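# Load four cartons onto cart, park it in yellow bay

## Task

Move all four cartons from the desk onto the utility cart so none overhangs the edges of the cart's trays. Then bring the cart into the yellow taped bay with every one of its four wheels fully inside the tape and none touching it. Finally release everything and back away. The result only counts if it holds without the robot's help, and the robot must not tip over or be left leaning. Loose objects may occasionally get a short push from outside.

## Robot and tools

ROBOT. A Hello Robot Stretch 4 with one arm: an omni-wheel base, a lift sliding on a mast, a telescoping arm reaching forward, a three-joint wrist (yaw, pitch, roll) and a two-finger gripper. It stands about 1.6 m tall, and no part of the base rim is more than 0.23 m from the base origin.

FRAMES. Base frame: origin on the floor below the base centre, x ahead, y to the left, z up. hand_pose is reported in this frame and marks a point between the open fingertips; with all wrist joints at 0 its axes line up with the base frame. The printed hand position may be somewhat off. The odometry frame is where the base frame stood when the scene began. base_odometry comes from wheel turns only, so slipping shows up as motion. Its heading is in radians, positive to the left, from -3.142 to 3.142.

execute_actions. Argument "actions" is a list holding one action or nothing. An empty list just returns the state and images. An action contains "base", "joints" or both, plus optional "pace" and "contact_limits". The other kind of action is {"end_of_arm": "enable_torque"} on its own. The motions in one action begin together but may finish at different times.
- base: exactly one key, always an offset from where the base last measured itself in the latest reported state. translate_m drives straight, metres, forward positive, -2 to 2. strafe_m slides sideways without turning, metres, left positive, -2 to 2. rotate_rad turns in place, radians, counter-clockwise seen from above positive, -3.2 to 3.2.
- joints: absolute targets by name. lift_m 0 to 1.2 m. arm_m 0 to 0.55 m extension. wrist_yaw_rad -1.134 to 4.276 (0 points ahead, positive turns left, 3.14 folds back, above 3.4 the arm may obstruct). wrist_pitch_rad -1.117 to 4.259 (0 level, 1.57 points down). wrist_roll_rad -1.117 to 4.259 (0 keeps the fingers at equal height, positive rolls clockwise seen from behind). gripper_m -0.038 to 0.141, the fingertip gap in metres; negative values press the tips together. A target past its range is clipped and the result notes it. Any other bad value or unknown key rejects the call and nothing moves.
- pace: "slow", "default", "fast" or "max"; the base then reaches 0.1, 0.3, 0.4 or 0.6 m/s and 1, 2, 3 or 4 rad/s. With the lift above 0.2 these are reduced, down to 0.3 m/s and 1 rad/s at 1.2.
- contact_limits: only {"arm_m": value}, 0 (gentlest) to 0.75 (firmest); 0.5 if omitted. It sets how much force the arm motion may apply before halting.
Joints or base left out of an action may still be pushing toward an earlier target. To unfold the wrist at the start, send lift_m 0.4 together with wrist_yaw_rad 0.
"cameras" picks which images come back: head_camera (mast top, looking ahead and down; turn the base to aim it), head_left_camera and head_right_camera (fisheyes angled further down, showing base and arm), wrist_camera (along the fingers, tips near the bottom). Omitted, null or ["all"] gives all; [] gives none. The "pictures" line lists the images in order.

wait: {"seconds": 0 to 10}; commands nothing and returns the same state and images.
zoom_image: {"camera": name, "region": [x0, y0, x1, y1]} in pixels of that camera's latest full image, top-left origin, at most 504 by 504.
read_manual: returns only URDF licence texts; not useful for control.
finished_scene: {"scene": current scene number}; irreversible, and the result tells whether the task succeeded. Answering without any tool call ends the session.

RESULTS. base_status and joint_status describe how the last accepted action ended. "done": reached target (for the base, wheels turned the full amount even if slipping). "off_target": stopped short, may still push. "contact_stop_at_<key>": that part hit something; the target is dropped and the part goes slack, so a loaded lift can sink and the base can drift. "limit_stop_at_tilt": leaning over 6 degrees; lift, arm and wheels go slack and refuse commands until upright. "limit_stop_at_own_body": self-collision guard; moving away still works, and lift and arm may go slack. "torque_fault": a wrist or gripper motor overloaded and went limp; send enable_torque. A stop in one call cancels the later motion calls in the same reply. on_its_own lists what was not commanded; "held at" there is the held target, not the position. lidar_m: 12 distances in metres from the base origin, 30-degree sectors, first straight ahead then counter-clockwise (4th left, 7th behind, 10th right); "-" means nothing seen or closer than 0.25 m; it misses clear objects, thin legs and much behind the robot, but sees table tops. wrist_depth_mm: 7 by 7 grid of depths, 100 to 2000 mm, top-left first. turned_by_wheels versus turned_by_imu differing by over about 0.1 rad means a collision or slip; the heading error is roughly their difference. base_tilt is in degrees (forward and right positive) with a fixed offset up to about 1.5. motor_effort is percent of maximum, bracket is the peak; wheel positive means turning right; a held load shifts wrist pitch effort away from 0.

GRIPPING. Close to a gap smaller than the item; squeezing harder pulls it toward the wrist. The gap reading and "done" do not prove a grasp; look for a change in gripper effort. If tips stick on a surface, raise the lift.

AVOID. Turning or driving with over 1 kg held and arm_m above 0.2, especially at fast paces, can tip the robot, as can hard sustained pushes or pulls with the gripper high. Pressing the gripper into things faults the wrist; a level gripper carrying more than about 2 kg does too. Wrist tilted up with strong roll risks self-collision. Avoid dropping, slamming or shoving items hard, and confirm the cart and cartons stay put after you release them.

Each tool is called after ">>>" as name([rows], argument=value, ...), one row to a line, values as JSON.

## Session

>>> execute_actions([
  {"joints":{"lift_m":0.5,"wrist_yaw_rad":0}},
])

Scene clock: 2.43 s.
base_odometry: x=+0.000 y=+0.000 heading=+0.000 (m, m, rad; odometry frame)
turned_by_wheels: +0.000 (rad since the last result)
turned_by_imu: +0.001 (rad since the last result)
base_tilt: forward=-0.1 right=+0.0 (deg)
lidar_m: 2.43 0.76 0.86 1.90 2.12 1.21 0.94 0.88 1.81 1.62 1.58 1.67
base_status: not commanded
joint_positions: lift_m=+0.500 arm_m=-0.003 wrist_yaw_rad=+0.000 wrist_pitch_rad=-0.012 wrist_roll_rad=-0.011 gripper_m=+0.057
joint_status: all done
motor_effort: lift_m=+22(22) arm_m=+0(1) wrist_yaw_rad=+1(7) wrist_pitch_rad=-6(6) wrist_roll_rad=-1(2) gripper_m=-3(4) wheel_0=+0(0) wheel_1=+1(1) wheel_2=-1(1) (%)
hand_pose: x=+0.4568 y=-0.0873 z=+0.6812 quat_wxyz=(+1.000, -0.005, -0.006, +0.000) (m; base frame)
wrist_depth_mm: - - - - - 1661 1397 / - - - - - 1661 1397 / 904 - - - - 1708 1397 / 1863 - - - - 1756 1397 / 1042 - - - - 1661 1397 / 1808 1983 197 1921 196 1618 1366 / 1078 1336 1499 109 1618 1499 1366
pictures: head_camera, head_left_camera, head_right_camera, wrist_camera
Images, in order (width x height): head_camera 420x560, head_left_camera 420x672, head_right_camera 420x672, wrist_camera 616x392.

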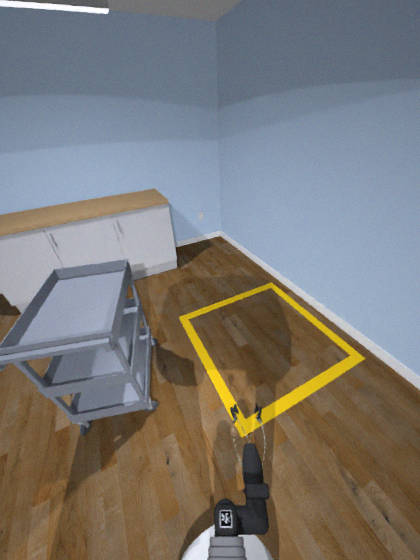

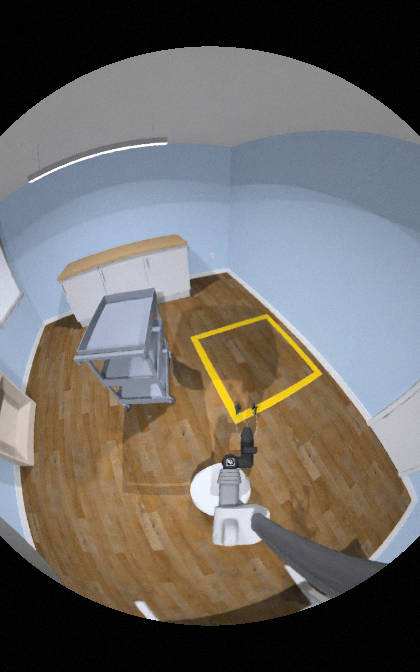

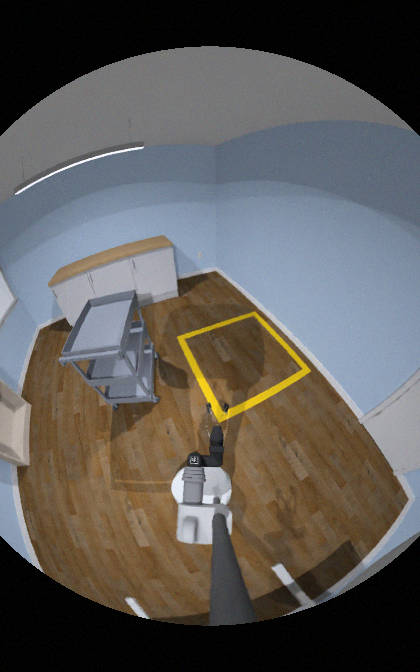

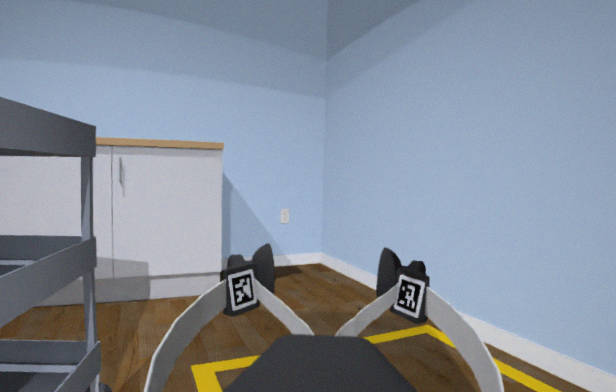

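Same room layout; desk behind. Turn around.

>>> execute_actions([
  {"base":{"rotate_rad":3.05},"joints":{"lift_m":1.15,"wrist_pitch_rad":1.57,"gripper_m":0.14}},
], cameras=["head_camera","head_left_camera"])

Scene clock: 11.43 s.
base_odometry: x=+0.000 y=+0.000 heading=+3.050 (m, m, rad; odometry frame)
turned_by_wheels: +3.050 (rad since the last result)
turned_by_imu: +3.139 (rad since the last result)
base_tilt: forward=-0.1 right=+0.0 (deg)
lidar_m: 0.91 0.86 0.94 1.64 1.59 1.68 2.33 0.73 0.82 1.93 2.13 1.31
base_status: done
joint_positions: lift_m=+1.150 arm_m=-0.003 wrist_yaw_rad=+0.000 wrist_pitch_rad=+1.570 wrist_roll_rad=-0.011 gripper_m=+0.140
joint_status: all done
motor_effort: lift_m=+22(25) arm_m=+0(1) wrist_yaw_rad=+1(1) wrist_pitch_rad=+1(1) wrist_roll_rad=-2(1) gripper_m=+0(5) wheel_0=-1(8) wheel_1=-1(10) wheel_2=-2(12) (%)
hand_pose: x=+0.1686 y=-0.0874 z=+1.0394 quat_wxyz=(+0.707, -0.004, +0.707, +0.004) (m; base frame)
wrist_depth_mm: 1255 1255 1255 1205 1205 1205 1182 / 1308 1281 1255 1229 1229 1205 1205 / 1281 1255 1281 1255 1255 1229 1229 / 1308 1281 1255 1060 1255 1229 1229 / 1308 1336 1078 1060 1255 1229 1229 / 1366 1308 1308 1060 1255 212 1255 / 1336 1336 1336 109 1308 1281 1255
pictures: head_camera, head_left_camera
Images, in order (width x height): head_camera 420x560, head_left_camera 420x672.

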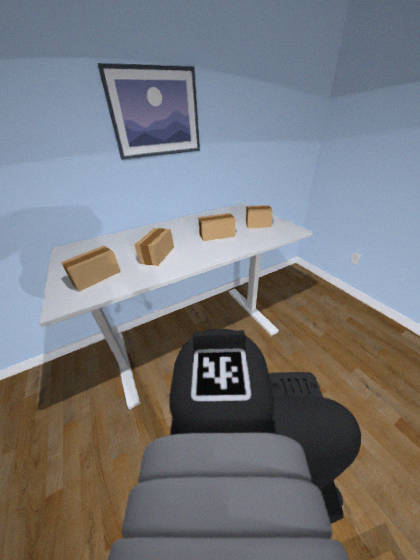

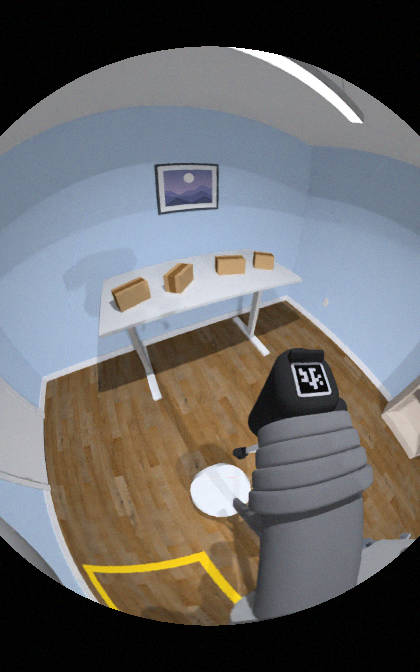

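>>> execute_actions([
  {"base":{"rotate_rad":0.4},"joints":{"arm_m":0.1}},
], cameras=["head_camera"])

Scene clock: 18.27 s.
base_odometry: x=+0.000 y=+0.000 heading=-2.835 (m, m, rad; odometry frame)
turned_by_wheels: +0.399 (rad since the last result)
turned_by_imu: +0.412 (rad since the last result)
base_tilt: forward=+0.0 right=+0.0 (deg)
lidar_m: 0.90 0.91 1.70 1.57 1.64 2.07 0.78 0.77 1.97 1.89 1.44 0.96
base_status: done
joint_positions: lift_m=+1.150 arm_m=+0.099 wrist_yaw_rad=+0.000 wrist_pitch_rad=+1.570 wrist_roll_rad=-0.011 gripper_m=+0.140
joint_status: all done
motor_effort: lift_m=+22(22) arm_m=+5(5) wrist_yaw_rad=+1(2) wrist_pitch_rad=+0(1) wrist_roll_rad=-1(1) gripper_m=+0(1) wheel_0=-4(6) wheel_1=-4(7) wheel_2=-5(9) (%)
hand_pose: x=+0.2704 y=-0.0874 z=+1.0394 quat_wxyz=(+0.707, -0.004, +0.707, +0.004) (m; base frame)
wrist_depth_mm: 1308 1229 1229 1229 1229 1205 1205 / 1281 1308 1255 1229 1229 1205 1205 / 1281 1308 1255 1255 1229 1229 1205 / 1336 1308 1281 1281 1281 1229 1205 / 1308 1308 1118 1042 1255 1229 1229 / 1336 1308 1098 1078 1255 212 1255 / 1336 1308 1336 109 1281 1281 1281
pictures: head_camera
Images, in order (width x height): head_camera 420x560.

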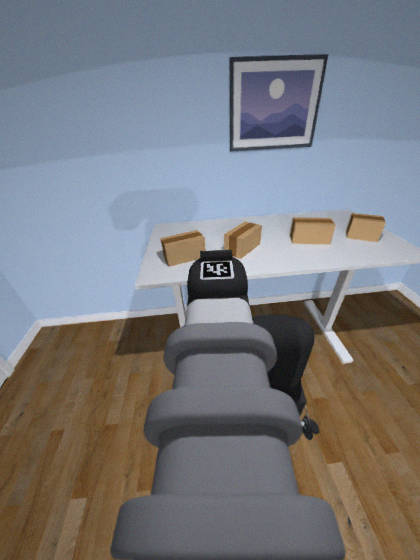

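>>> execute_actions([
  {"base":{"strafe_m":-0.17}},
], cameras=[])

>>> execute_actions([
  {"base":{"translate_m":0.7},"joints":{"arm_m":0.4}},
], cameras=["wrist_camera","head_camera"])

Scene clock: 26.27 s.
base_odometry: x=-0.051 y=+0.162 heading=-2.834 (m, m, rad; odometry frame)
turned_by_wheels: +0.000 (rad since the last result)
turned_by_imu: +0.001 (rad since the last result)
base_tilt: forward=-0.1 right=+0.1 (deg)
lidar_m: 0.89 0.94 1.86 1.76 1.79 2.33 0.75 0.80 1.77 1.74 1.99 1.00
base_status: done
joint_positions: lift_m=+1.150 arm_m=+0.099 wrist_yaw_rad=+0.000 wrist_pitch_rad=+1.570 wrist_roll_rad=-0.011 gripper_m=+0.140
joint_status: not commanded
motor_effort: lift_m=+22(22) arm_m=+5(5) wrist_yaw_rad=+1(1) wrist_pitch_rad=+0(0) wrist_roll_rad=-1(1) gripper_m=-1(2) wheel_0=+2(12) wheel_1=-1(12) wheel_2=+0(4) (%)
hand_pose: x=+0.2704 y=-0.0874 z=+1.0394 quat_wxyz=(+0.707, -0.004, +0.707, +0.004) (m; base frame)
wrist_depth_mm: 1255 1281 1255 1229 1205 1205 1205 / 1308 1281 1255 1229 1229 1205 1182 / 1308 1255 1255 1255 1255 1229 1229 / 1308 1281 1281 1281 1255 1229 1229 / 1308 1308 1098 1078 1255 1255 1229 / 1336 1308 1078 1060 1281 211 1255 / 1366 1366 1308 109 1281 1255 1255
pictures: none
No camera images: the call's "cameras" was empty. Leave "cameras" out to get every camera's image.

Scene clock: 30.07 s.
base_odometry: x=-0.719 y=-0.050 heading=-2.834 (m, m, rad; odometry frame)
turned_by_wheels: +0.000 (rad since the last result)
turned_by_imu: +0.000 (rad since the last result)
base_tilt: forward=-0.1 right=+0.0 (deg)
lidar_m: 0.25 0.25 0.32 1.81 1.84 2.41 1.49 1.56 1.98 1.87 0.36 0.25
base_status: done
joint_positions: lift_m=+1.150 arm_m=+0.399 wrist_yaw_rad=+0.000 wrist_pitch_rad=+1.571 wrist_roll_rad=-0.012 gripper_m=+0.140
joint_status: all done
motor_effort: lift_m=+22(22) arm_m=+4(7) wrist_yaw_rad=+1(0) wrist_pitch_rad=-3(12) wrist_roll_rad=+1(1) gripper_m=-2(2) wheel_0=+2(8) wheel_1=+2(9) wheel_2=-1(13) (%)
hand_pose: x=+0.5700 y=-0.0874 z=+1.0394 quat_wxyz=(+0.707, -0.004, +0.707, +0.004) (m; base frame)
wrist_depth_mm: 315 315 309 307 303 300 297 / 200 314 312 309 304 301 298 / 202 200 290 314 309 304 300 / 204 202 265 315 312 309 304 / 206 204 319 319 315 309 309 / 208 207 324 320 315 221 312 / 211 241 330 109 320 317 315
pictures: head_camera, wrist_camera
Images, in order (width x height): head_camera 420x560, wrist_camera 616x392.

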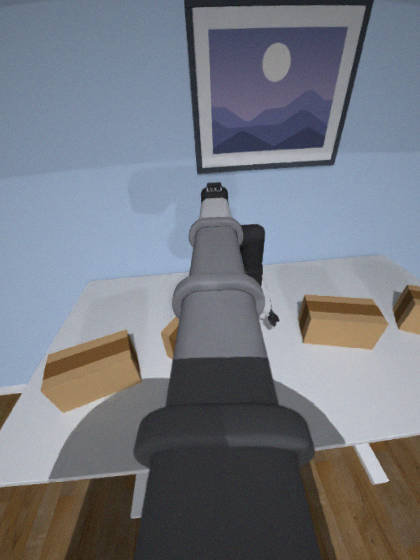

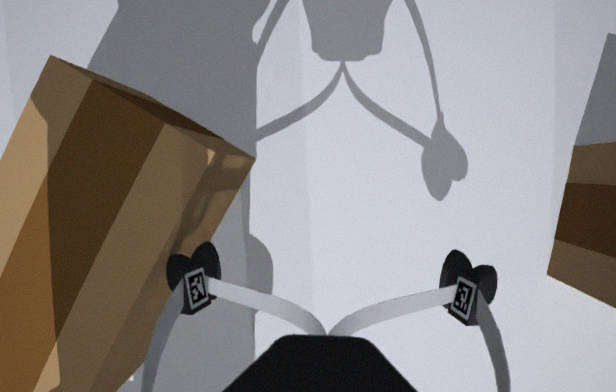

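>>> execute_actions([
  {"base":{"translate_m":-0.3},"joints":{"arm_m":0.1}},
], cameras=[])

>>> execute_actions([
  {"joints":{"wrist_pitch_rad":0.3,"lift_m":1.05}},
], cameras=["wrist_camera","head_camera","head_right_camera"])

Scene clock: 40.83 s.
base_odometry: x=-0.433 y=+0.041 heading=-2.834 (m, m, rad; odometry frame)
turned_by_wheels: +0.000 (rad since the last result)
turned_by_imu: +0.002 (rad since the last result)
base_tilt: forward=-0.2 right=-0.1 (deg)
lidar_m: 0.50 0.53 0.70 1.77 1.84 2.32 1.20 1.29 1.87 1.88 0.86 0.56
base_status: done
joint_positions: lift_m=+1.150 arm_m=+0.101 wrist_yaw_rad=+0.000 wrist_pitch_rad=+1.570 wrist_roll_rad=-0.011 gripper_m=+0.140
joint_status: all done
motor_effort: lift_m=+22(22) arm_m=-4(4) wrist_yaw_rad=+1(1) wrist_pitch_rad=+0(3) wrist_roll_rad=-1(1) gripper_m=-1(0) wheel_0=-2(7) wheel_1=-2(5) wheel_2=+2(12) (%)
hand_pose: x=+0.2719 y=-0.0874 z=+1.0394 quat_wxyz=(+0.707, -0.004, +0.707, +0.004) (m; base frame)
wrist_depth_mm: 1255 1255 1255 1229 1205 1205 1138 / 1308 1255 1255 1229 1255 1205 1182 / 1281 1281 1255 1229 1255 1205 1205 / 1308 1281 1281 1255 1255 1255 1229 / 1308 1308 1138 1060 1255 1281 1229 / 1336 1308 1078 1060 1255 212 1255 / 1336 1336 1281 109 1281 1281 1281
pictures: none
No camera images: the call's "cameras" was empty. Leave "cameras" out to get every camera's image.

Scene clock: 42.27 s.
base_odometry: x=-0.433 y=+0.041 heading=-2.834 (m, m, rad; odometry frame)
turned_by_wheels: +0.000 (rad since the last result)
turned_by_imu: +0.000 (rad since the last result)
base_tilt: forward=-0.3 right=+0.0 (deg)
lidar_m: 0.49 0.56 0.69 1.78 1.83 2.36 1.15 1.25 1.86 1.91 0.84 0.57
base_status: not commanded
joint_positions: lift_m=+1.050 arm_m=+0.101 wrist_yaw_rad=+0.000 wrist_pitch_rad=+0.303 wrist_roll_rad=-0.011 gripper_m=+0.140
joint_status: all done
motor_effort: lift_m=+13(20) arm_m=-4(4) wrist_yaw_rad=+1(2) wrist_pitch_rad=-7(10) wrist_roll_rad=-1(0) gripper_m=-2(1) wheel_0=-3(2) wheel_1=-2(2) wheel_2=+2(2) (%)
hand_pose: x=+0.5471 y=-0.0874 z=+1.1427 quat_wxyz=(+0.989, -0.006, +0.151, +0.001) (m; base frame)
wrist_depth_mm: 866 891 891 904 917 931 931 / 904 917 931 960 960 960 991 / 976 960 991 991 1025 1042 1042 / 866 854 549 809 854 549 554 / 445 564 517 640 634 539 521 / 455 466 452 496 455 211 488 / 404 399 418 109 421 402 413
pictures: head_camera, head_right_camera, wrist_camera
Images, in order (width x height): head_camera 420x560, head_right_camera 420x672, wrist_camera 616x392.

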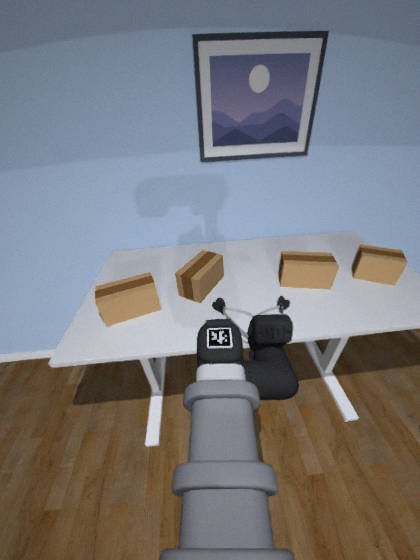

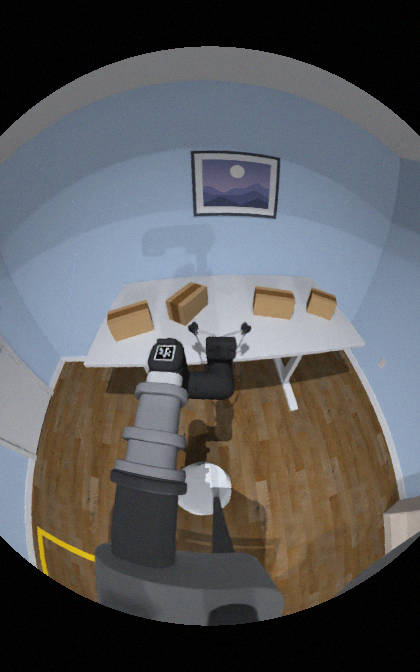

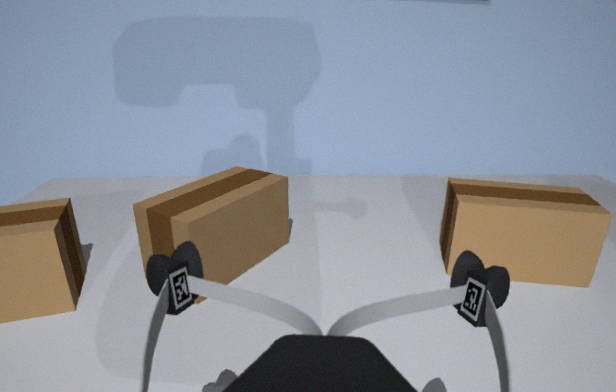

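>>> execute_actions([
  {"base":{"strafe_m":-0.17},"joints":{"lift_m":1.16,"wrist_pitch_rad":1.57,"wrist_roll_rad":1.57}},
], cameras=[])

>>> execute_actions([
  {"base":{"translate_m":0.3},"joints":{"arm_m":0.4}},
], cameras=["wrist_camera","head_camera"])

Scene clock: 56.80 s.
base_odometry: x=-0.484 y=+0.203 heading=-2.834 (m, m, rad; odometry frame)
turned_by_wheels: +0.000 (rad since the last result)
turned_by_imu: +0.002 (rad since the last result)
base_tilt: forward=-0.2 right=+0.1 (deg)
lidar_m: 0.52 0.54 0.72 1.93 2.01 2.58 1.17 2.82 1.70 1.74 0.88 0.58
base_status: done
joint_positions: lift_m=+1.160 arm_m=+0.101 wrist_yaw_rad=+0.000 wrist_pitch_rad=+1.570 wrist_roll_rad=+1.570 gripper_m=+0.140
joint_status: all done
motor_effort: lift_m=+22(24) arm_m=-4(4) wrist_yaw_rad=+2(2) wrist_pitch_rad=+1(4) wrist_roll_rad=+0(7) gripper_m=+0(0) wheel_0=+2(12) wheel_1=-1(11) wheel_2=+0(2) (%)
hand_pose: x=+0.2719 y=-0.0874 z=+1.0493 quat_wxyz=(+0.501, +0.500, +0.500, -0.499) (m; base frame)
wrist_depth_mm: 1255 1229 1255 1229 1229 1229 1182 / 1281 1255 1255 1281 1255 1229 1205 / 1281 1308 1281 1281 1255 1255 1255 / 1308 1281 1308 1281 1060 1042 1229 / 1308 1308 1281 1281 1060 1060 1229 / 1336 1308 1281 1255 1060 212 1255 / 1336 1308 1336 109 1281 1281 1255
pictures: none
No camera images: the call's "cameras" was empty. Leave "cameras" out to get every camera's image.

Scene clock: 59.27 s.
base_odometry: x=-0.770 y=+0.112 heading=-2.834 (m, m, rad; odometry frame)
turned_by_wheels: +0.000 (rad since the last result)
turned_by_imu: +0.001 (rad since the last result)
base_tilt: forward=+0.0 right=+0.0 (deg)
lidar_m: 0.25 0.25 0.31 1.99 2.04 2.62 1.49 2.29 1.83 1.73 0.39 0.25
base_status: done
joint_positions: lift_m=+1.160 arm_m=+0.399 wrist_yaw_rad=+0.000 wrist_pitch_rad=+1.570 wrist_roll_rad=+1.570 gripper_m=+0.140
joint_status: all done
motor_effort: lift_m=+22(22) arm_m=+4(6) wrist_yaw_rad=+1(2) wrist_pitch_rad=+0(2) wrist_roll_rad=+0(0) gripper_m=-1(1) wheel_0=+3(7) wheel_1=+4(4) wheel_2=-1(13) (%)
hand_pose: x=+0.5703 y=-0.0874 z=+1.0494 quat_wxyz=(+0.501, +0.500, +0.500, -0.499) (m; base frame)
wrist_depth_mm: 327 324 205 203 315 314 312 / 327 209 206 206 319 317 314 / 332 210 208 208 320 320 317 / 332 330 209 327 324 320 320 / 336 336 330 330 327 322 322 / 340 338 334 329 329 212 325 / 340 336 334 109 329 327 327
pictures: head_camera, wrist_camera
Images, in order (width x height): head_camera 420x560, wrist_camera 616x392.

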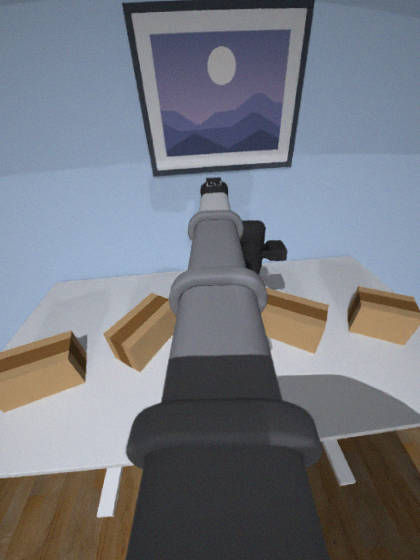

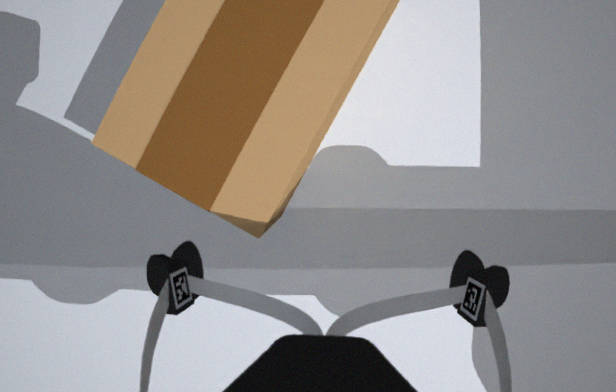

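>>> execute_actions([
  {"joints":{"wrist_roll_rad":2.13,"arm_m":0.49}},
], cameras=["wrist_camera"])

Scene clock: 63.87 s.
base_odometry: x=-0.770 y=+0.112 heading=-2.834 (m, m, rad; odometry frame)
turned_by_wheels: +0.000 (rad since the last result)
turned_by_imu: +0.001 (rad since the last result)
base_tilt: forward=-0.1 right=+0.1 (deg)
lidar_m: 0.25 0.25 0.31 1.96 2.04 2.60 1.49 2.33 1.85 1.69 0.39 0.26
base_status: not commanded
joint_positions: lift_m=+1.160 arm_m=+0.489 wrist_yaw_rad=+0.000 wrist_pitch_rad=+1.570 wrist_roll_rad=+2.130 gripper_m=+0.140
joint_status: all done
motor_effort: lift_m=+22(22) arm_m=+5(6) wrist_yaw_rad=+1(1) wrist_pitch_rad=+0(0) wrist_roll_rad=+0(3) gripper_m=-2(0) wheel_0=+3(3) wheel_1=+4(4) wheel_2=-1(1) (%)
hand_pose: x=+0.6603 y=-0.0874 z=+1.0494 quat_wxyz=(+0.343, +0.619, +0.343, -0.618) (m; base frame)
wrist_depth_mm: 329 325 207 204 319 315 315 / 330 329 207 206 319 317 315 / 332 329 208 207 322 320 315 / 334 332 211 208 324 322 319 / 338 334 330 327 325 322 322 / 336 338 334 329 327 212 322 / 342 338 334 109 327 327 324
pictures: wrist_camera
Images, in order (width x height): wrist_camera 616x392.

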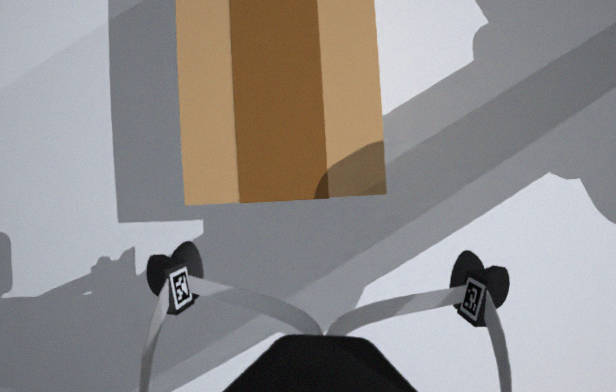

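>>> execute_actions([
  {"base":{"strafe_m":-0.127},"joints":{"arm_m":0.435},"pace":"slow"},
], cameras=["wrist_camera"])

Scene clock: 73.67 s.
base_odometry: x=-0.808 y=+0.233 heading=-2.834 (m, m, rad; odometry frame)
turned_by_wheels: +0.000 (rad since the last result)
turned_by_imu: +0.001 (rad since the last result)
base_tilt: forward=-0.2 right=+0.0 (deg)
lidar_m: 0.25 0.26 0.33 0.81 2.17 2.78 1.46 2.09 1.71 1.58 0.40 0.25
base_status: done
joint_positions: lift_m=+1.160 arm_m=+0.436 wrist_yaw_rad=+0.000 wrist_pitch_rad=+1.570 wrist_roll_rad=+2.130 gripper_m=+0.140
joint_status: all done
motor_effort: lift_m=+22(22) arm_m=-4(5) wrist_yaw_rad=+1(0) wrist_pitch_rad=+2(3) wrist_roll_rad=+0(0) gripper_m=-1(1) wheel_0=+1(7) wheel_1=-4(6) wheel_2=+0(2) (%)
hand_pose: x=+0.6071 y=-0.0874 z=+1.0494 quat_wxyz=(+0.343, +0.619, +0.343, -0.618) (m; base frame)
wrist_depth_mm: 329 327 325 205 203 202 314 / 330 327 325 206 206 315 317 / 334 329 329 206 205 319 317 / 332 330 329 208 206 320 319 / 338 334 212 209 208 322 322 / 338 336 332 210 208 212 322 / 342 338 334 109 329 327 325
pictures: wrist_camera
Images, in order (width x height): wrist_camera 616x392.

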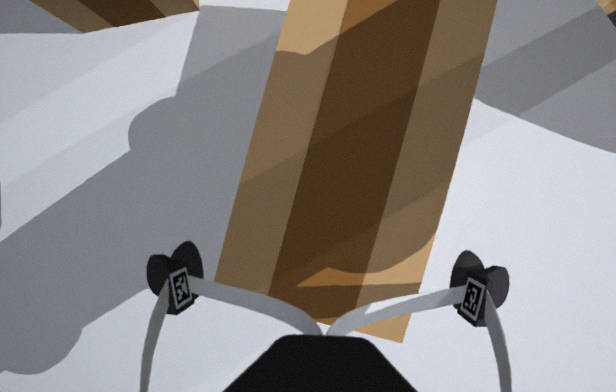

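>>> execute_actions([
  {"joints":{"lift_m":1.14,"gripper_m":0.03}},
], cameras=["wrist_camera"])

Scene clock: 79.20 s.
base_odometry: x=-0.808 y=+0.233 heading=-2.834 (m, m, rad; odometry frame)
turned_by_wheels: +0.000 (rad since the last result)
turned_by_imu: +0.002 (rad since the last result)
base_tilt: forward=-0.2 right=-0.1 (deg)
lidar_m: 0.25 0.25 0.34 0.77 2.17 2.80 1.49 2.07 1.68 1.56 0.41 0.26
base_status: not commanded
joint_positions: lift_m=+1.140 arm_m=+0.436 wrist_yaw_rad=+0.000 wrist_pitch_rad=+1.570 wrist_roll_rad=+2.130 gripper_m=+0.031
joint_status: all done
motor_effort: lift_m=+13(20) arm_m=-5(4) wrist_yaw_rad=+2(0) wrist_pitch_rad=+1(5) wrist_roll_rad=-1(1) gripper_m=-33(29) wheel_0=+1(1) wheel_1=-4(4) wheel_2=+0(0) (%)
hand_pose: x=+0.6070 y=-0.0874 z=+1.0301 quat_wxyz=(+0.343, +0.619, +0.342, -0.618) (m; base frame)
wrist_depth_mm: 307 306 304 179 176 176 296 / 309 307 306 177 175 296 296 / 309 310 304 175 174 298 298 / 314 310 176 174 171 300 300 / 315 312 175 172 171 303 300 / 317 177 173 170 169 172 301 / 320 317 315 109 167 309 -
pictures: wrist_camera
Images, in order (width x height): wrist_camera 616x392.

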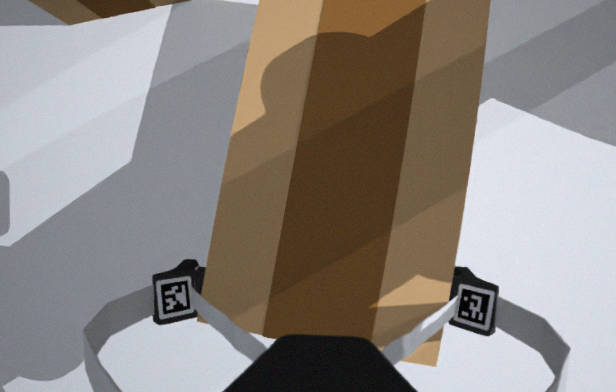

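>>> execute_actions([
  {"joints":{"lift_m":1.2,"arm_m":0.1}},
], cameras=["wrist_camera"])

Scene clock: 85.00 s.
base_odometry: x=-0.808 y=+0.233 heading=-2.834 (m, m, rad; odometry frame)
turned_by_wheels: +0.000 (rad since the last result)
turned_by_imu: +0.002 (rad since the last result)
base_tilt: forward=+0.0 right=+0.0 (deg)
lidar_m: 0.25 0.25 0.32 0.79 2.18 2.76 1.47 2.09 1.72 1.59 0.25 0.25
base_status: not commanded
joint_positions: lift_m=+1.198 arm_m=+0.101 wrist_yaw_rad=+0.000 wrist_pitch_rad=+1.569 wrist_roll_rad=+2.130 gripper_m=+0.031
joint_status: all done
joint sent to its limit — the command would take lift_m past its upper limit, so that joint was sent only as far as its limit.
motor_effort: lift_m=+23(23) arm_m=-4(5) wrist_yaw_rad=+2(1) wrist_pitch_rad=+2(4) wrist_roll_rad=-1(1) gripper_m=-32(29) wheel_0=+2(2) wheel_1=-4(4) wheel_2=+0(0) (%)
hand_pose: x=+0.2721 y=-0.0874 z=+1.0878 quat_wxyz=(+0.343, +0.619, +0.342, -0.618) (m; base frame)
wrist_depth_mm: 368 368 1308 181 179 179 1255 / 368 366 387 179 176 512 1255 / 373 368 366 176 175 1281 1281 / 377 370 177 174 173 1281 1281 / 377 373 175 172 171 1336 1255 / 382 177 173 170 169 172 1308 / 379 377 375 109 166 1336 1281
pictures: wrist_camera
Images, in order (width x height): wrist_camera 616x392.

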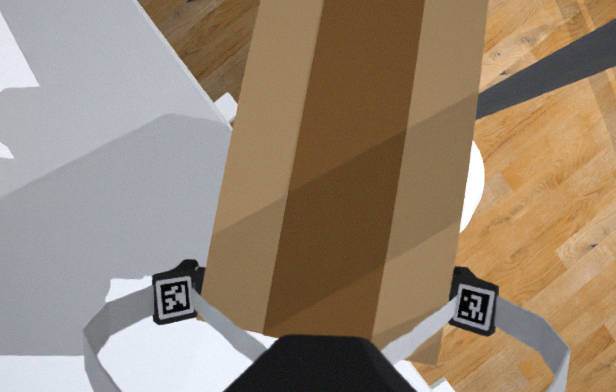

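>>> execute_actions([
  {"base":{"translate_m":-0.3}},
], cameras=[])

>>> execute_actions([
  {"base":{"rotate_rad":2.93}},
], cameras=["head_camera","head_left_camera"])

Scene clock: 101.50 s.
base_odometry: x=-0.523 y=+0.324 heading=-2.834 (m, m, rad; odometry frame)
turned_by_wheels: +0.000 (rad since the last result)
turned_by_imu: +0.002 (rad since the last result)
base_tilt: forward=-0.1 right=+0.0 (deg)
lidar_m: 0.54 0.57 0.74 2.07 2.10 2.73 1.17 2.10 1.61 1.62 0.25 0.25
base_status: done
joint_positions: lift_m=+1.198 arm_m=+0.101 wrist_yaw_rad=+0.000 wrist_pitch_rad=+1.569 wrist_roll_rad=+2.130 gripper_m=+0.031
joint_status: not commanded
motor_effort: lift_m=+23(23) arm_m=-4(5) wrist_yaw_rad=+2(2) wrist_pitch_rad=+3(4) wrist_roll_rad=-1(1) gripper_m=-30(32) wheel_0=-2(7) wheel_1=-1(7) wheel_2=+3(12) (%)
hand_pose: x=+0.2721 y=-0.0874 z=+1.0878 quat_wxyz=(+0.343, +0.619, +0.342, -0.618) (m; base frame)
wrist_depth_mm: 1308 1308 1308 180 179 179 1281 / 1308 1308 1308 179 177 508 1255 / 1336 1336 1308 176 175 1281 1255 / 1336 1308 177 175 173 1281 1255 / 1336 1366 175 172 171 1255 1281 / 1336 177 173 170 169 172 1336 / 389 1336 1336 109 166 1308 1281
pictures: none
No camera images: the call's "cameras" was empty. Leave "cameras" out to get every camera's image.

Scene clock: 105.70 s.
base_odometry: x=-0.523 y=+0.324 heading=+0.095 (m, m, rad; odometry frame)
turned_by_wheels: +2.929 (rad since the last result)
turned_by_imu: +3.015 (rad since the last result)
base_tilt: forward=-0.2 right=+0.1 (deg)
lidar_m: 1.17 1.22 1.59 1.62 1.62 0.66 0.55 0.52 0.66 2.07 0.25 0.25
base_status: done
joint_positions: lift_m=+1.198 arm_m=+0.101 wrist_yaw_rad=+0.000 wrist_pitch_rad=+1.569 wrist_roll_rad=+2.130 gripper_m=+0.031
joint_status: not commanded
motor_effort: lift_m=+23(23) arm_m=-4(4) wrist_yaw_rad=+2(2) wrist_pitch_rad=+3(3) wrist_roll_rad=-1(1) gripper_m=-32(30) wheel_0=-2(8) wheel_1=-3(3) wheel_2=-4(8) (%)
hand_pose: x=+0.2722 y=-0.0874 z=+1.0879 quat_wxyz=(+0.343, +0.619, +0.342, -0.618) (m; base frame)
wrist_depth_mm: 1366 1281 1281 181 179 179 1255 / 1336 1308 1308 178 176 508 1281 / 1336 1308 1308 177 175 1281 1255 / 1336 1308 177 174 172 1281 1281 / 1366 1336 175 172 171 1308 1281 / 1336 178 173 170 169 172 1308 / 1366 1336 1366 109 166 1336 1308
pictures: head_camera, head_left_camera
Images, in order (width x height): head_camera 420x560, head_left_camera 420x672.

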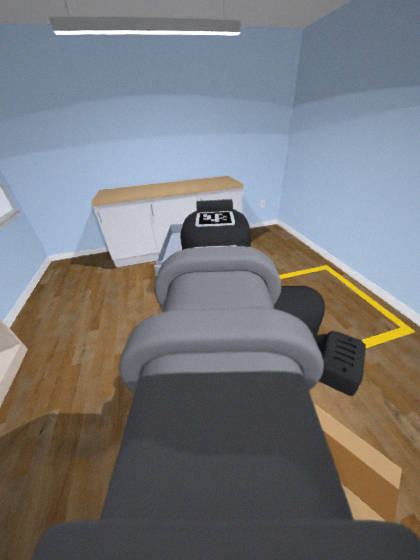

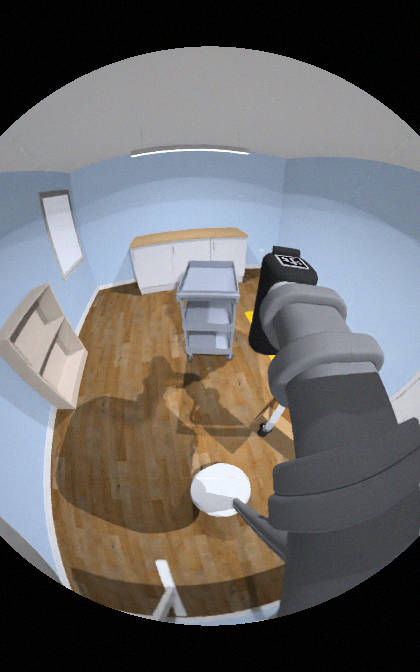

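>>> execute_actions([
  {"base":{"translate_m":0.75},"joints":{"wrist_roll_rad":-0.1,"arm_m":0.35}},
], cameras=["wrist_camera","head_left_camera","head_right_camera"])

Scene clock: 116.20 s.
base_odometry: x=+0.224 y=+0.395 heading=+0.095 (m, m, rad; odometry frame)
turned_by_wheels: +0.000 (rad since the last result)
turned_by_imu: +0.001 (rad since the last result)
base_tilt: forward=-0.2 right=+0.1 (deg)
lidar_m: 0.39 0.44 1.77 1.53 1.82 1.55 1.46 1.27 2.19 1.88 1.90 2.22
base_status: done
joint_positions: lift_m=+1.198 arm_m=+0.349 wrist_yaw_rad=+0.000 wrist_pitch_rad=+1.571 wrist_roll_rad=-0.100 gripper_m=+0.031
joint_status: all done
motor_effort: lift_m=+23(23) arm_m=+4(7) wrist_yaw_rad=+1(3) wrist_pitch_rad=-3(3) wrist_roll_rad=-2(5) gripper_m=-31(32) wheel_0=+2(7) wheel_1=+2(7) wheel_2=-1(13) (%)
hand_pose: x=+0.5201 y=-0.0874 z=+1.0879 quat_wxyz=(+0.706, -0.035, +0.706, +0.035) (m; base frame)
wrist_depth_mm: 525 517 512 181 178 178 1229 / 530 521 517 179 177 1255 1229 / 535 530 521 177 175 1255 1255 / 544 530 177 174 173 1281 1255 / 1366 1366 175 172 171 1281 1308 / 1366 178 173 170 168 173 1281 / 1397 1397 1366 109 166 1308 1308
pictures: head_left_camera, head_right_camera, wrist_camera
Images, in order (width x height): head_left_camera 420x672, head_right_camera 420x672, wrist_camera 616x392.

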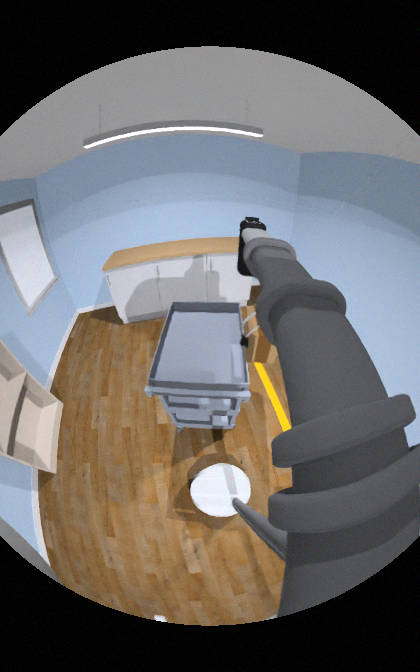

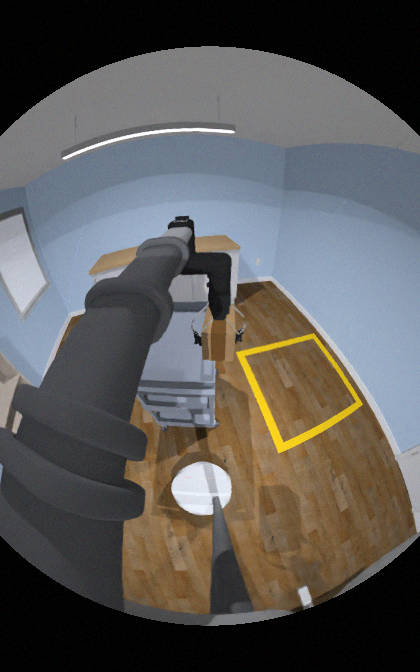

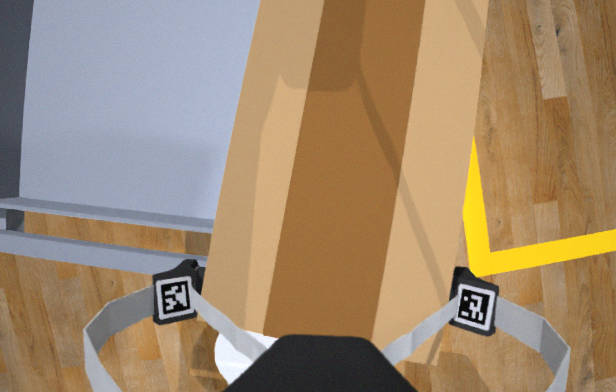

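>>> execute_actions([
  {"base":{"strafe_m":0.13},"joints":{"wrist_roll_rad":-0.25,"arm_m":0.55}},
], cameras=["wrist_camera","head_right_camera"])

Scene clock: 122.77 s.
base_odometry: x=+0.212 y=+0.525 heading=+0.095 (m, m, rad; odometry frame)
turned_by_wheels: +0.000 (rad since the last result)
turned_by_imu: +0.002 (rad since the last result)
base_tilt: forward=+0.0 right=-0.1 (deg)
lidar_m: 0.41 0.42 1.66 1.39 1.70 1.97 1.77 1.30 2.39 2.03 2.03 0.43
base_status: done
joint_positions: lift_m=+1.198 arm_m=+0.546 wrist_yaw_rad=+0.000 wrist_pitch_rad=+1.571 wrist_roll_rad=-0.250 gripper_m=+0.031
joint_status: all done
joint sent to its limit — the command would take arm_m past its upper limit, so that joint was sent only as far as its limit.
motor_effort: lift_m=+23(23) arm_m=+5(3) wrist_yaw_rad=+1(1) wrist_pitch_rad=-2(3) wrist_roll_rad=-2(11) gripper_m=-32(30) wheel_0=+0(10) wheel_1=+1(15) wheel_2=+0(0) (%)
hand_pose: x=+0.7173 y=-0.0874 z=+1.0879 quat_wxyz=(+0.702, -0.088, +0.702, +0.088) (m; base frame)
wrist_depth_mm: 1308 512 517 181 179 179 1229 / 1336 521 512 179 177 1255 1229 / 1366 525 521 176 175 1229 1255 / 1366 535 177 174 173 1281 1229 / 539 535 174 172 171 1281 1281 / 521 177 173 170 168 172 1281 / 500 488 500 109 167 1308 1308
pictures: head_right_camera, wrist_camera
Images, in order (width x height): head_right_camera 420x672, wrist_camera 616x392.

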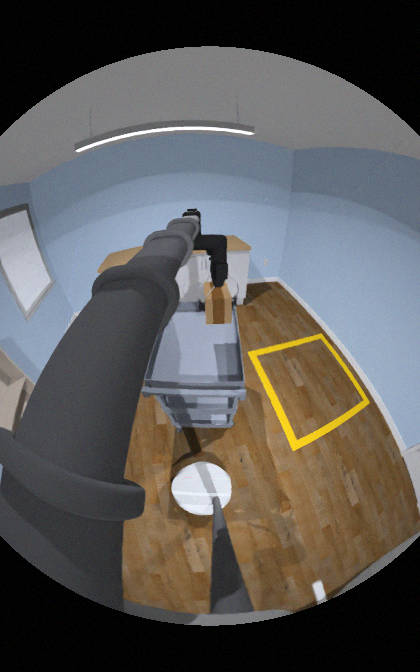

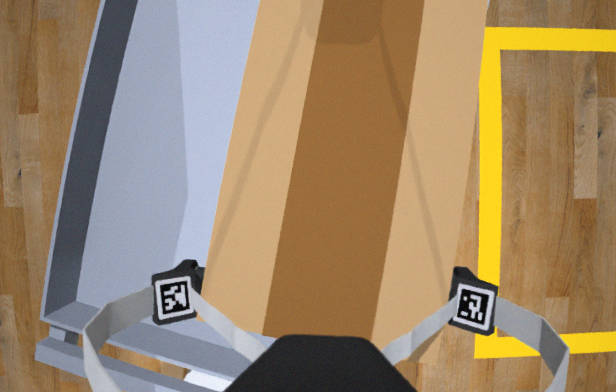

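>>> execute_actions([
  {"base":{"strafe_m":0.03},"pace":"slow"},
], cameras=[])

>>> execute_actions([
  {"base":{"translate_m":0.05},"pace":"slow"},
], cameras=[])

>>> execute_actions([
  {"joints":{"lift_m":1.0}},
], cameras=["wrist_camera","head_right_camera"])

Scene clock: 131.57 s.
base_odometry: x=+0.209 y=+0.554 heading=+0.096 (m, m, rad; odometry frame)
turned_by_wheels: +0.000 (rad since the last result)
turned_by_imu: +0.002 (rad since the last result)
base_tilt: forward=-0.1 right=-0.1 (deg)
lidar_m: 0.39 0.42 1.59 1.36 1.66 1.92 1.76 1.33 2.37 2.06 2.06 0.43
base_status: done
joint_positions: lift_m=+1.198 arm_m=+0.546 wrist_yaw_rad=+0.000 wrist_pitch_rad=+1.571 wrist_roll_rad=-0.250 gripper_m=+0.031
joint_status: not commanded
motor_effort: lift_m=+23(23) arm_m=+4(5) wrist_yaw_rad=+1(1) wrist_pitch_rad=-2(2) wrist_roll_rad=-2(2) gripper_m=-31(33) wheel_0=-2(6) wheel_1=+4(8) wheel_2=+0(0) (%)
hand_pose: x=+0.7174 y=-0.0874 z=+1.0879 quat_wxyz=(+0.702, -0.088, +0.702, +0.088) (m; base frame)
wrist_depth_mm: 1336 517 512 181 179 179 1182 / 1336 517 517 179 177 433 1255 / 1336 525 517 177 174 1255 1255 / 1366 530 177 175 173 1255 1281 / 1397 539 175 173 170 1281 1281 / 1397 177 173 170 168 173 1308 / 960 492 504 108 166 1308 1281
pictures: none
No camera images: the call's "cameras" was empty. Leave "cameras" out to get every camera's image.

Scene clock: 133.27 s.
base_odometry: x=+0.258 y=+0.559 heading=+0.096 (m, m, rad; odometry frame)
turned_by_wheels: +0.000 (rad since the last result)
turned_by_imu: +0.001 (rad since the last result)
base_tilt: forward=-0.2 right=+0.1 (deg)
lidar_m: 0.35 0.38 1.63 1.35 1.64 1.92 1.80 1.37 2.37 2.04 2.04 0.37
base_status: done
joint_positions: lift_m=+1.198 arm_m=+0.546 wrist_yaw_rad=+0.000 wrist_pitch_rad=+1.571 wrist_roll_rad=-0.250 gripper_m=+0.031
joint_status: not commanded
motor_effort: lift_m=+23(23) arm_m=+5(5) wrist_yaw_rad=+1(1) wrist_pitch_rad=-2(3) wrist_roll_rad=-2(2) gripper_m=-31(31) wheel_0=+5(6) wheel_1=+5(6) wheel_2=-6(8) (%)
hand_pose: x=+0.7174 y=-0.0874 z=+1.0879 quat_wxyz=(+0.702, -0.088, +0.702, +0.088) (m; base frame)
wrist_depth_mm: 1336 517 512 181 178 178 1229 / 1336 521 512 179 176 433 1255 / 1366 525 521 176 175 1255 1229 / 1366 530 177 174 173 1255 1255 / 1430 539 175 172 170 1308 1255 / 1366 177 173 170 169 172 1281 / 530 530 539 109 166 1281 1308
pictures: none
No camera images: the call's "cameras" was empty. Leave "cameras" out to get every camera's image.

Scene clock: 135.17 s.
base_odometry: x=+0.258 y=+0.559 heading=+0.096 (m, m, rad; odometry frame)
turned_by_wheels: +0.000 (rad since the last result)
turned_by_imu: +0.001 (rad since the last result)
base_tilt: forward=-0.2 right=+0.1 (deg)
lidar_m: 0.32 0.37 1.62 1.37 1.68 1.94 1.35 1.37 2.36 2.05 2.02 0.36
base_status: not commanded
joint_positions: lift_m=+1.000 arm_m=+0.546 wrist_yaw_rad=+0.000 wrist_pitch_rad=+1.571 wrist_roll_rad=-0.250 gripper_m=+0.031
joint_status: all done
motor_effort: lift_m=+14(21) arm_m=+5(5) wrist_yaw_rad=+1(1) wrist_pitch_rad=-3(2) wrist_roll_rad=-2(1) gripper_m=-32(32) wheel_0=+5(5) wheel_1=+5(5) wheel_2=-6(6) (%)
hand_pose: x=+0.7173 y=-0.0874 z=+0.8900 quat_wxyz=(+0.702, -0.088, +0.702, +0.088) (m; base frame)
wrist_depth_mm: 324 322 315 181 179 178 301 / 327 325 320 179 177 304 300 / 330 327 322 177 175 309 283 / 332 329 177 175 173 310 276 / 340 332 175 172 171 306 1060 / 342 177 173 170 168 172 1078 / 343 340 334 109 166 301 1098
pictures: head_right_camera, wrist_camera
Images, in order (width x height): head_right_camera 420x672, wrist_camera 616x392.

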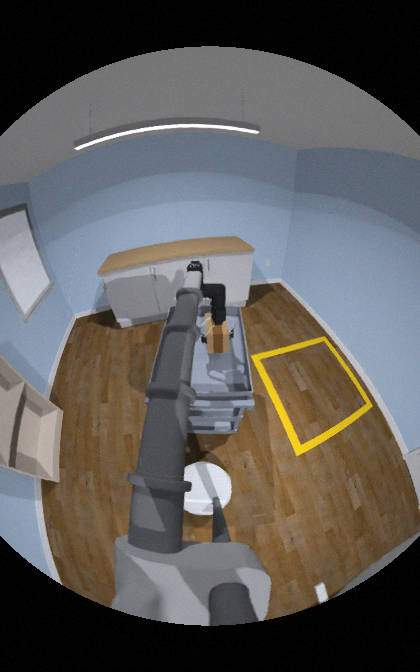

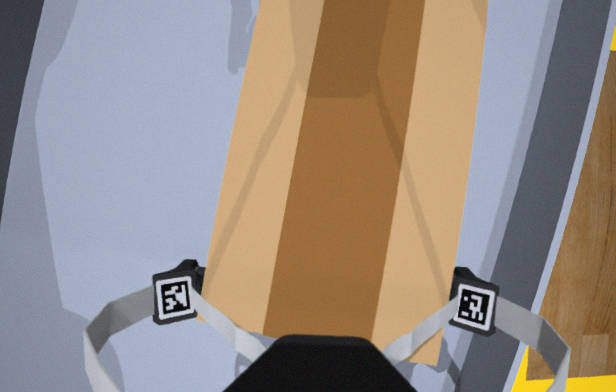

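>>> execute_actions([
  {"joints":{"gripper_m":0.125}},
], cameras=[])

>>> execute_actions([
  {"joints":{"lift_m":1.2}},
], cameras=["wrist_camera"])

Scene clock: 143.63 s.
base_odometry: x=+0.258 y=+0.559 heading=+0.096 (m, m, rad; odometry frame)
turned_by_wheels: +0.000 (rad since the last result)
turned_by_imu: +0.002 (rad since the last result)
base_tilt: forward=-0.1 right=+0.0 (deg)
lidar_m: 0.34 0.37 1.62 1.38 1.65 1.95 1.39 1.33 2.38 2.03 2.04 0.38
base_status: not commanded
joint_positions: lift_m=+1.000 arm_m=+0.546 wrist_yaw_rad=+0.000 wrist_pitch_rad=+1.570 wrist_roll_rad=-0.250 gripper_m=+0.125
joint_status: all done
motor_effort: lift_m=+14(14) arm_m=+5(5) wrist_yaw_rad=+2(1) wrist_pitch_rad=-1(2) wrist_roll_rad=-1(2) gripper_m=-2(31) wheel_0=+4(4) wheel_1=+5(5) wheel_2=-6(6) (%)
hand_pose: x=+0.7175 y=-0.0874 z=+0.8900 quat_wxyz=(+0.702, -0.088, +0.701, +0.088) (m; base frame)
wrist_depth_mm: 324 322 317 199 195 303 301 / 329 327 320 200 197 307 297 / 332 327 324 202 200 310 282 / 338 330 325 203 202 314 276 / 338 336 208 205 204 314 1078 / 343 340 210 206 205 252 1098 / 345 340 336 109 327 304 1118
pictures: none
No camera images: the call's "cameras" was empty. Leave "cameras" out to get every camera's image.

Scene clock: 145.53 s.
base_odometry: x=+0.258 y=+0.559 heading=+0.096 (m, m, rad; odometry frame)
turned_by_wheels: +0.000 (rad since the last result)
turned_by_imu: +0.001 (rad since the last result)
base_tilt: forward=-0.2 right=-0.1 (deg)
lidar_m: 0.33 0.36 1.60 1.36 1.69 1.94 1.83 1.38 2.36 2.03 2.04 0.38
base_status: not commanded
joint_positions: lift_m=+1.198 arm_m=+0.546 wrist_yaw_rad=+0.000 wrist_pitch_rad=+1.570 wrist_roll_rad=-0.250 gripper_m=+0.125
joint_status: all done
joint sent to its limit — the command would take lift_m past its upper limit, so that joint was sent only as far as its limit.
motor_effort: lift_m=+22(22) arm_m=+4(4) wrist_yaw_rad=+2(2) wrist_pitch_rad=+0(1) wrist_roll_rad=-2(1) gripper_m=-3(0) wheel_0=+4(5) wheel_1=+4(5) wheel_2=-6(6) (%)
hand_pose: x=+0.7175 y=-0.0874 z=+1.0879 quat_wxyz=(+0.702, -0.088, +0.701, +0.088) (m; base frame)
wrist_depth_mm: 1308 517 512 508 500 496 1229 / 1336 517 517 397 392 500 1229 / 1336 530 521 399 399 1255 1255 / 1366 530 525 399 512 1255 1281 / 1397 539 525 525 517 1308 1281 / 1397 539 535 530 500 1308 1281 / 525 535 539 109 535 1308 1308
pictures: wrist_camera
Images, in order (width x height): wrist_camera 616x392.

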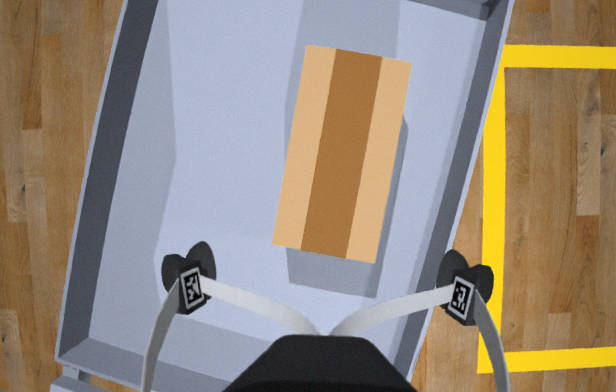

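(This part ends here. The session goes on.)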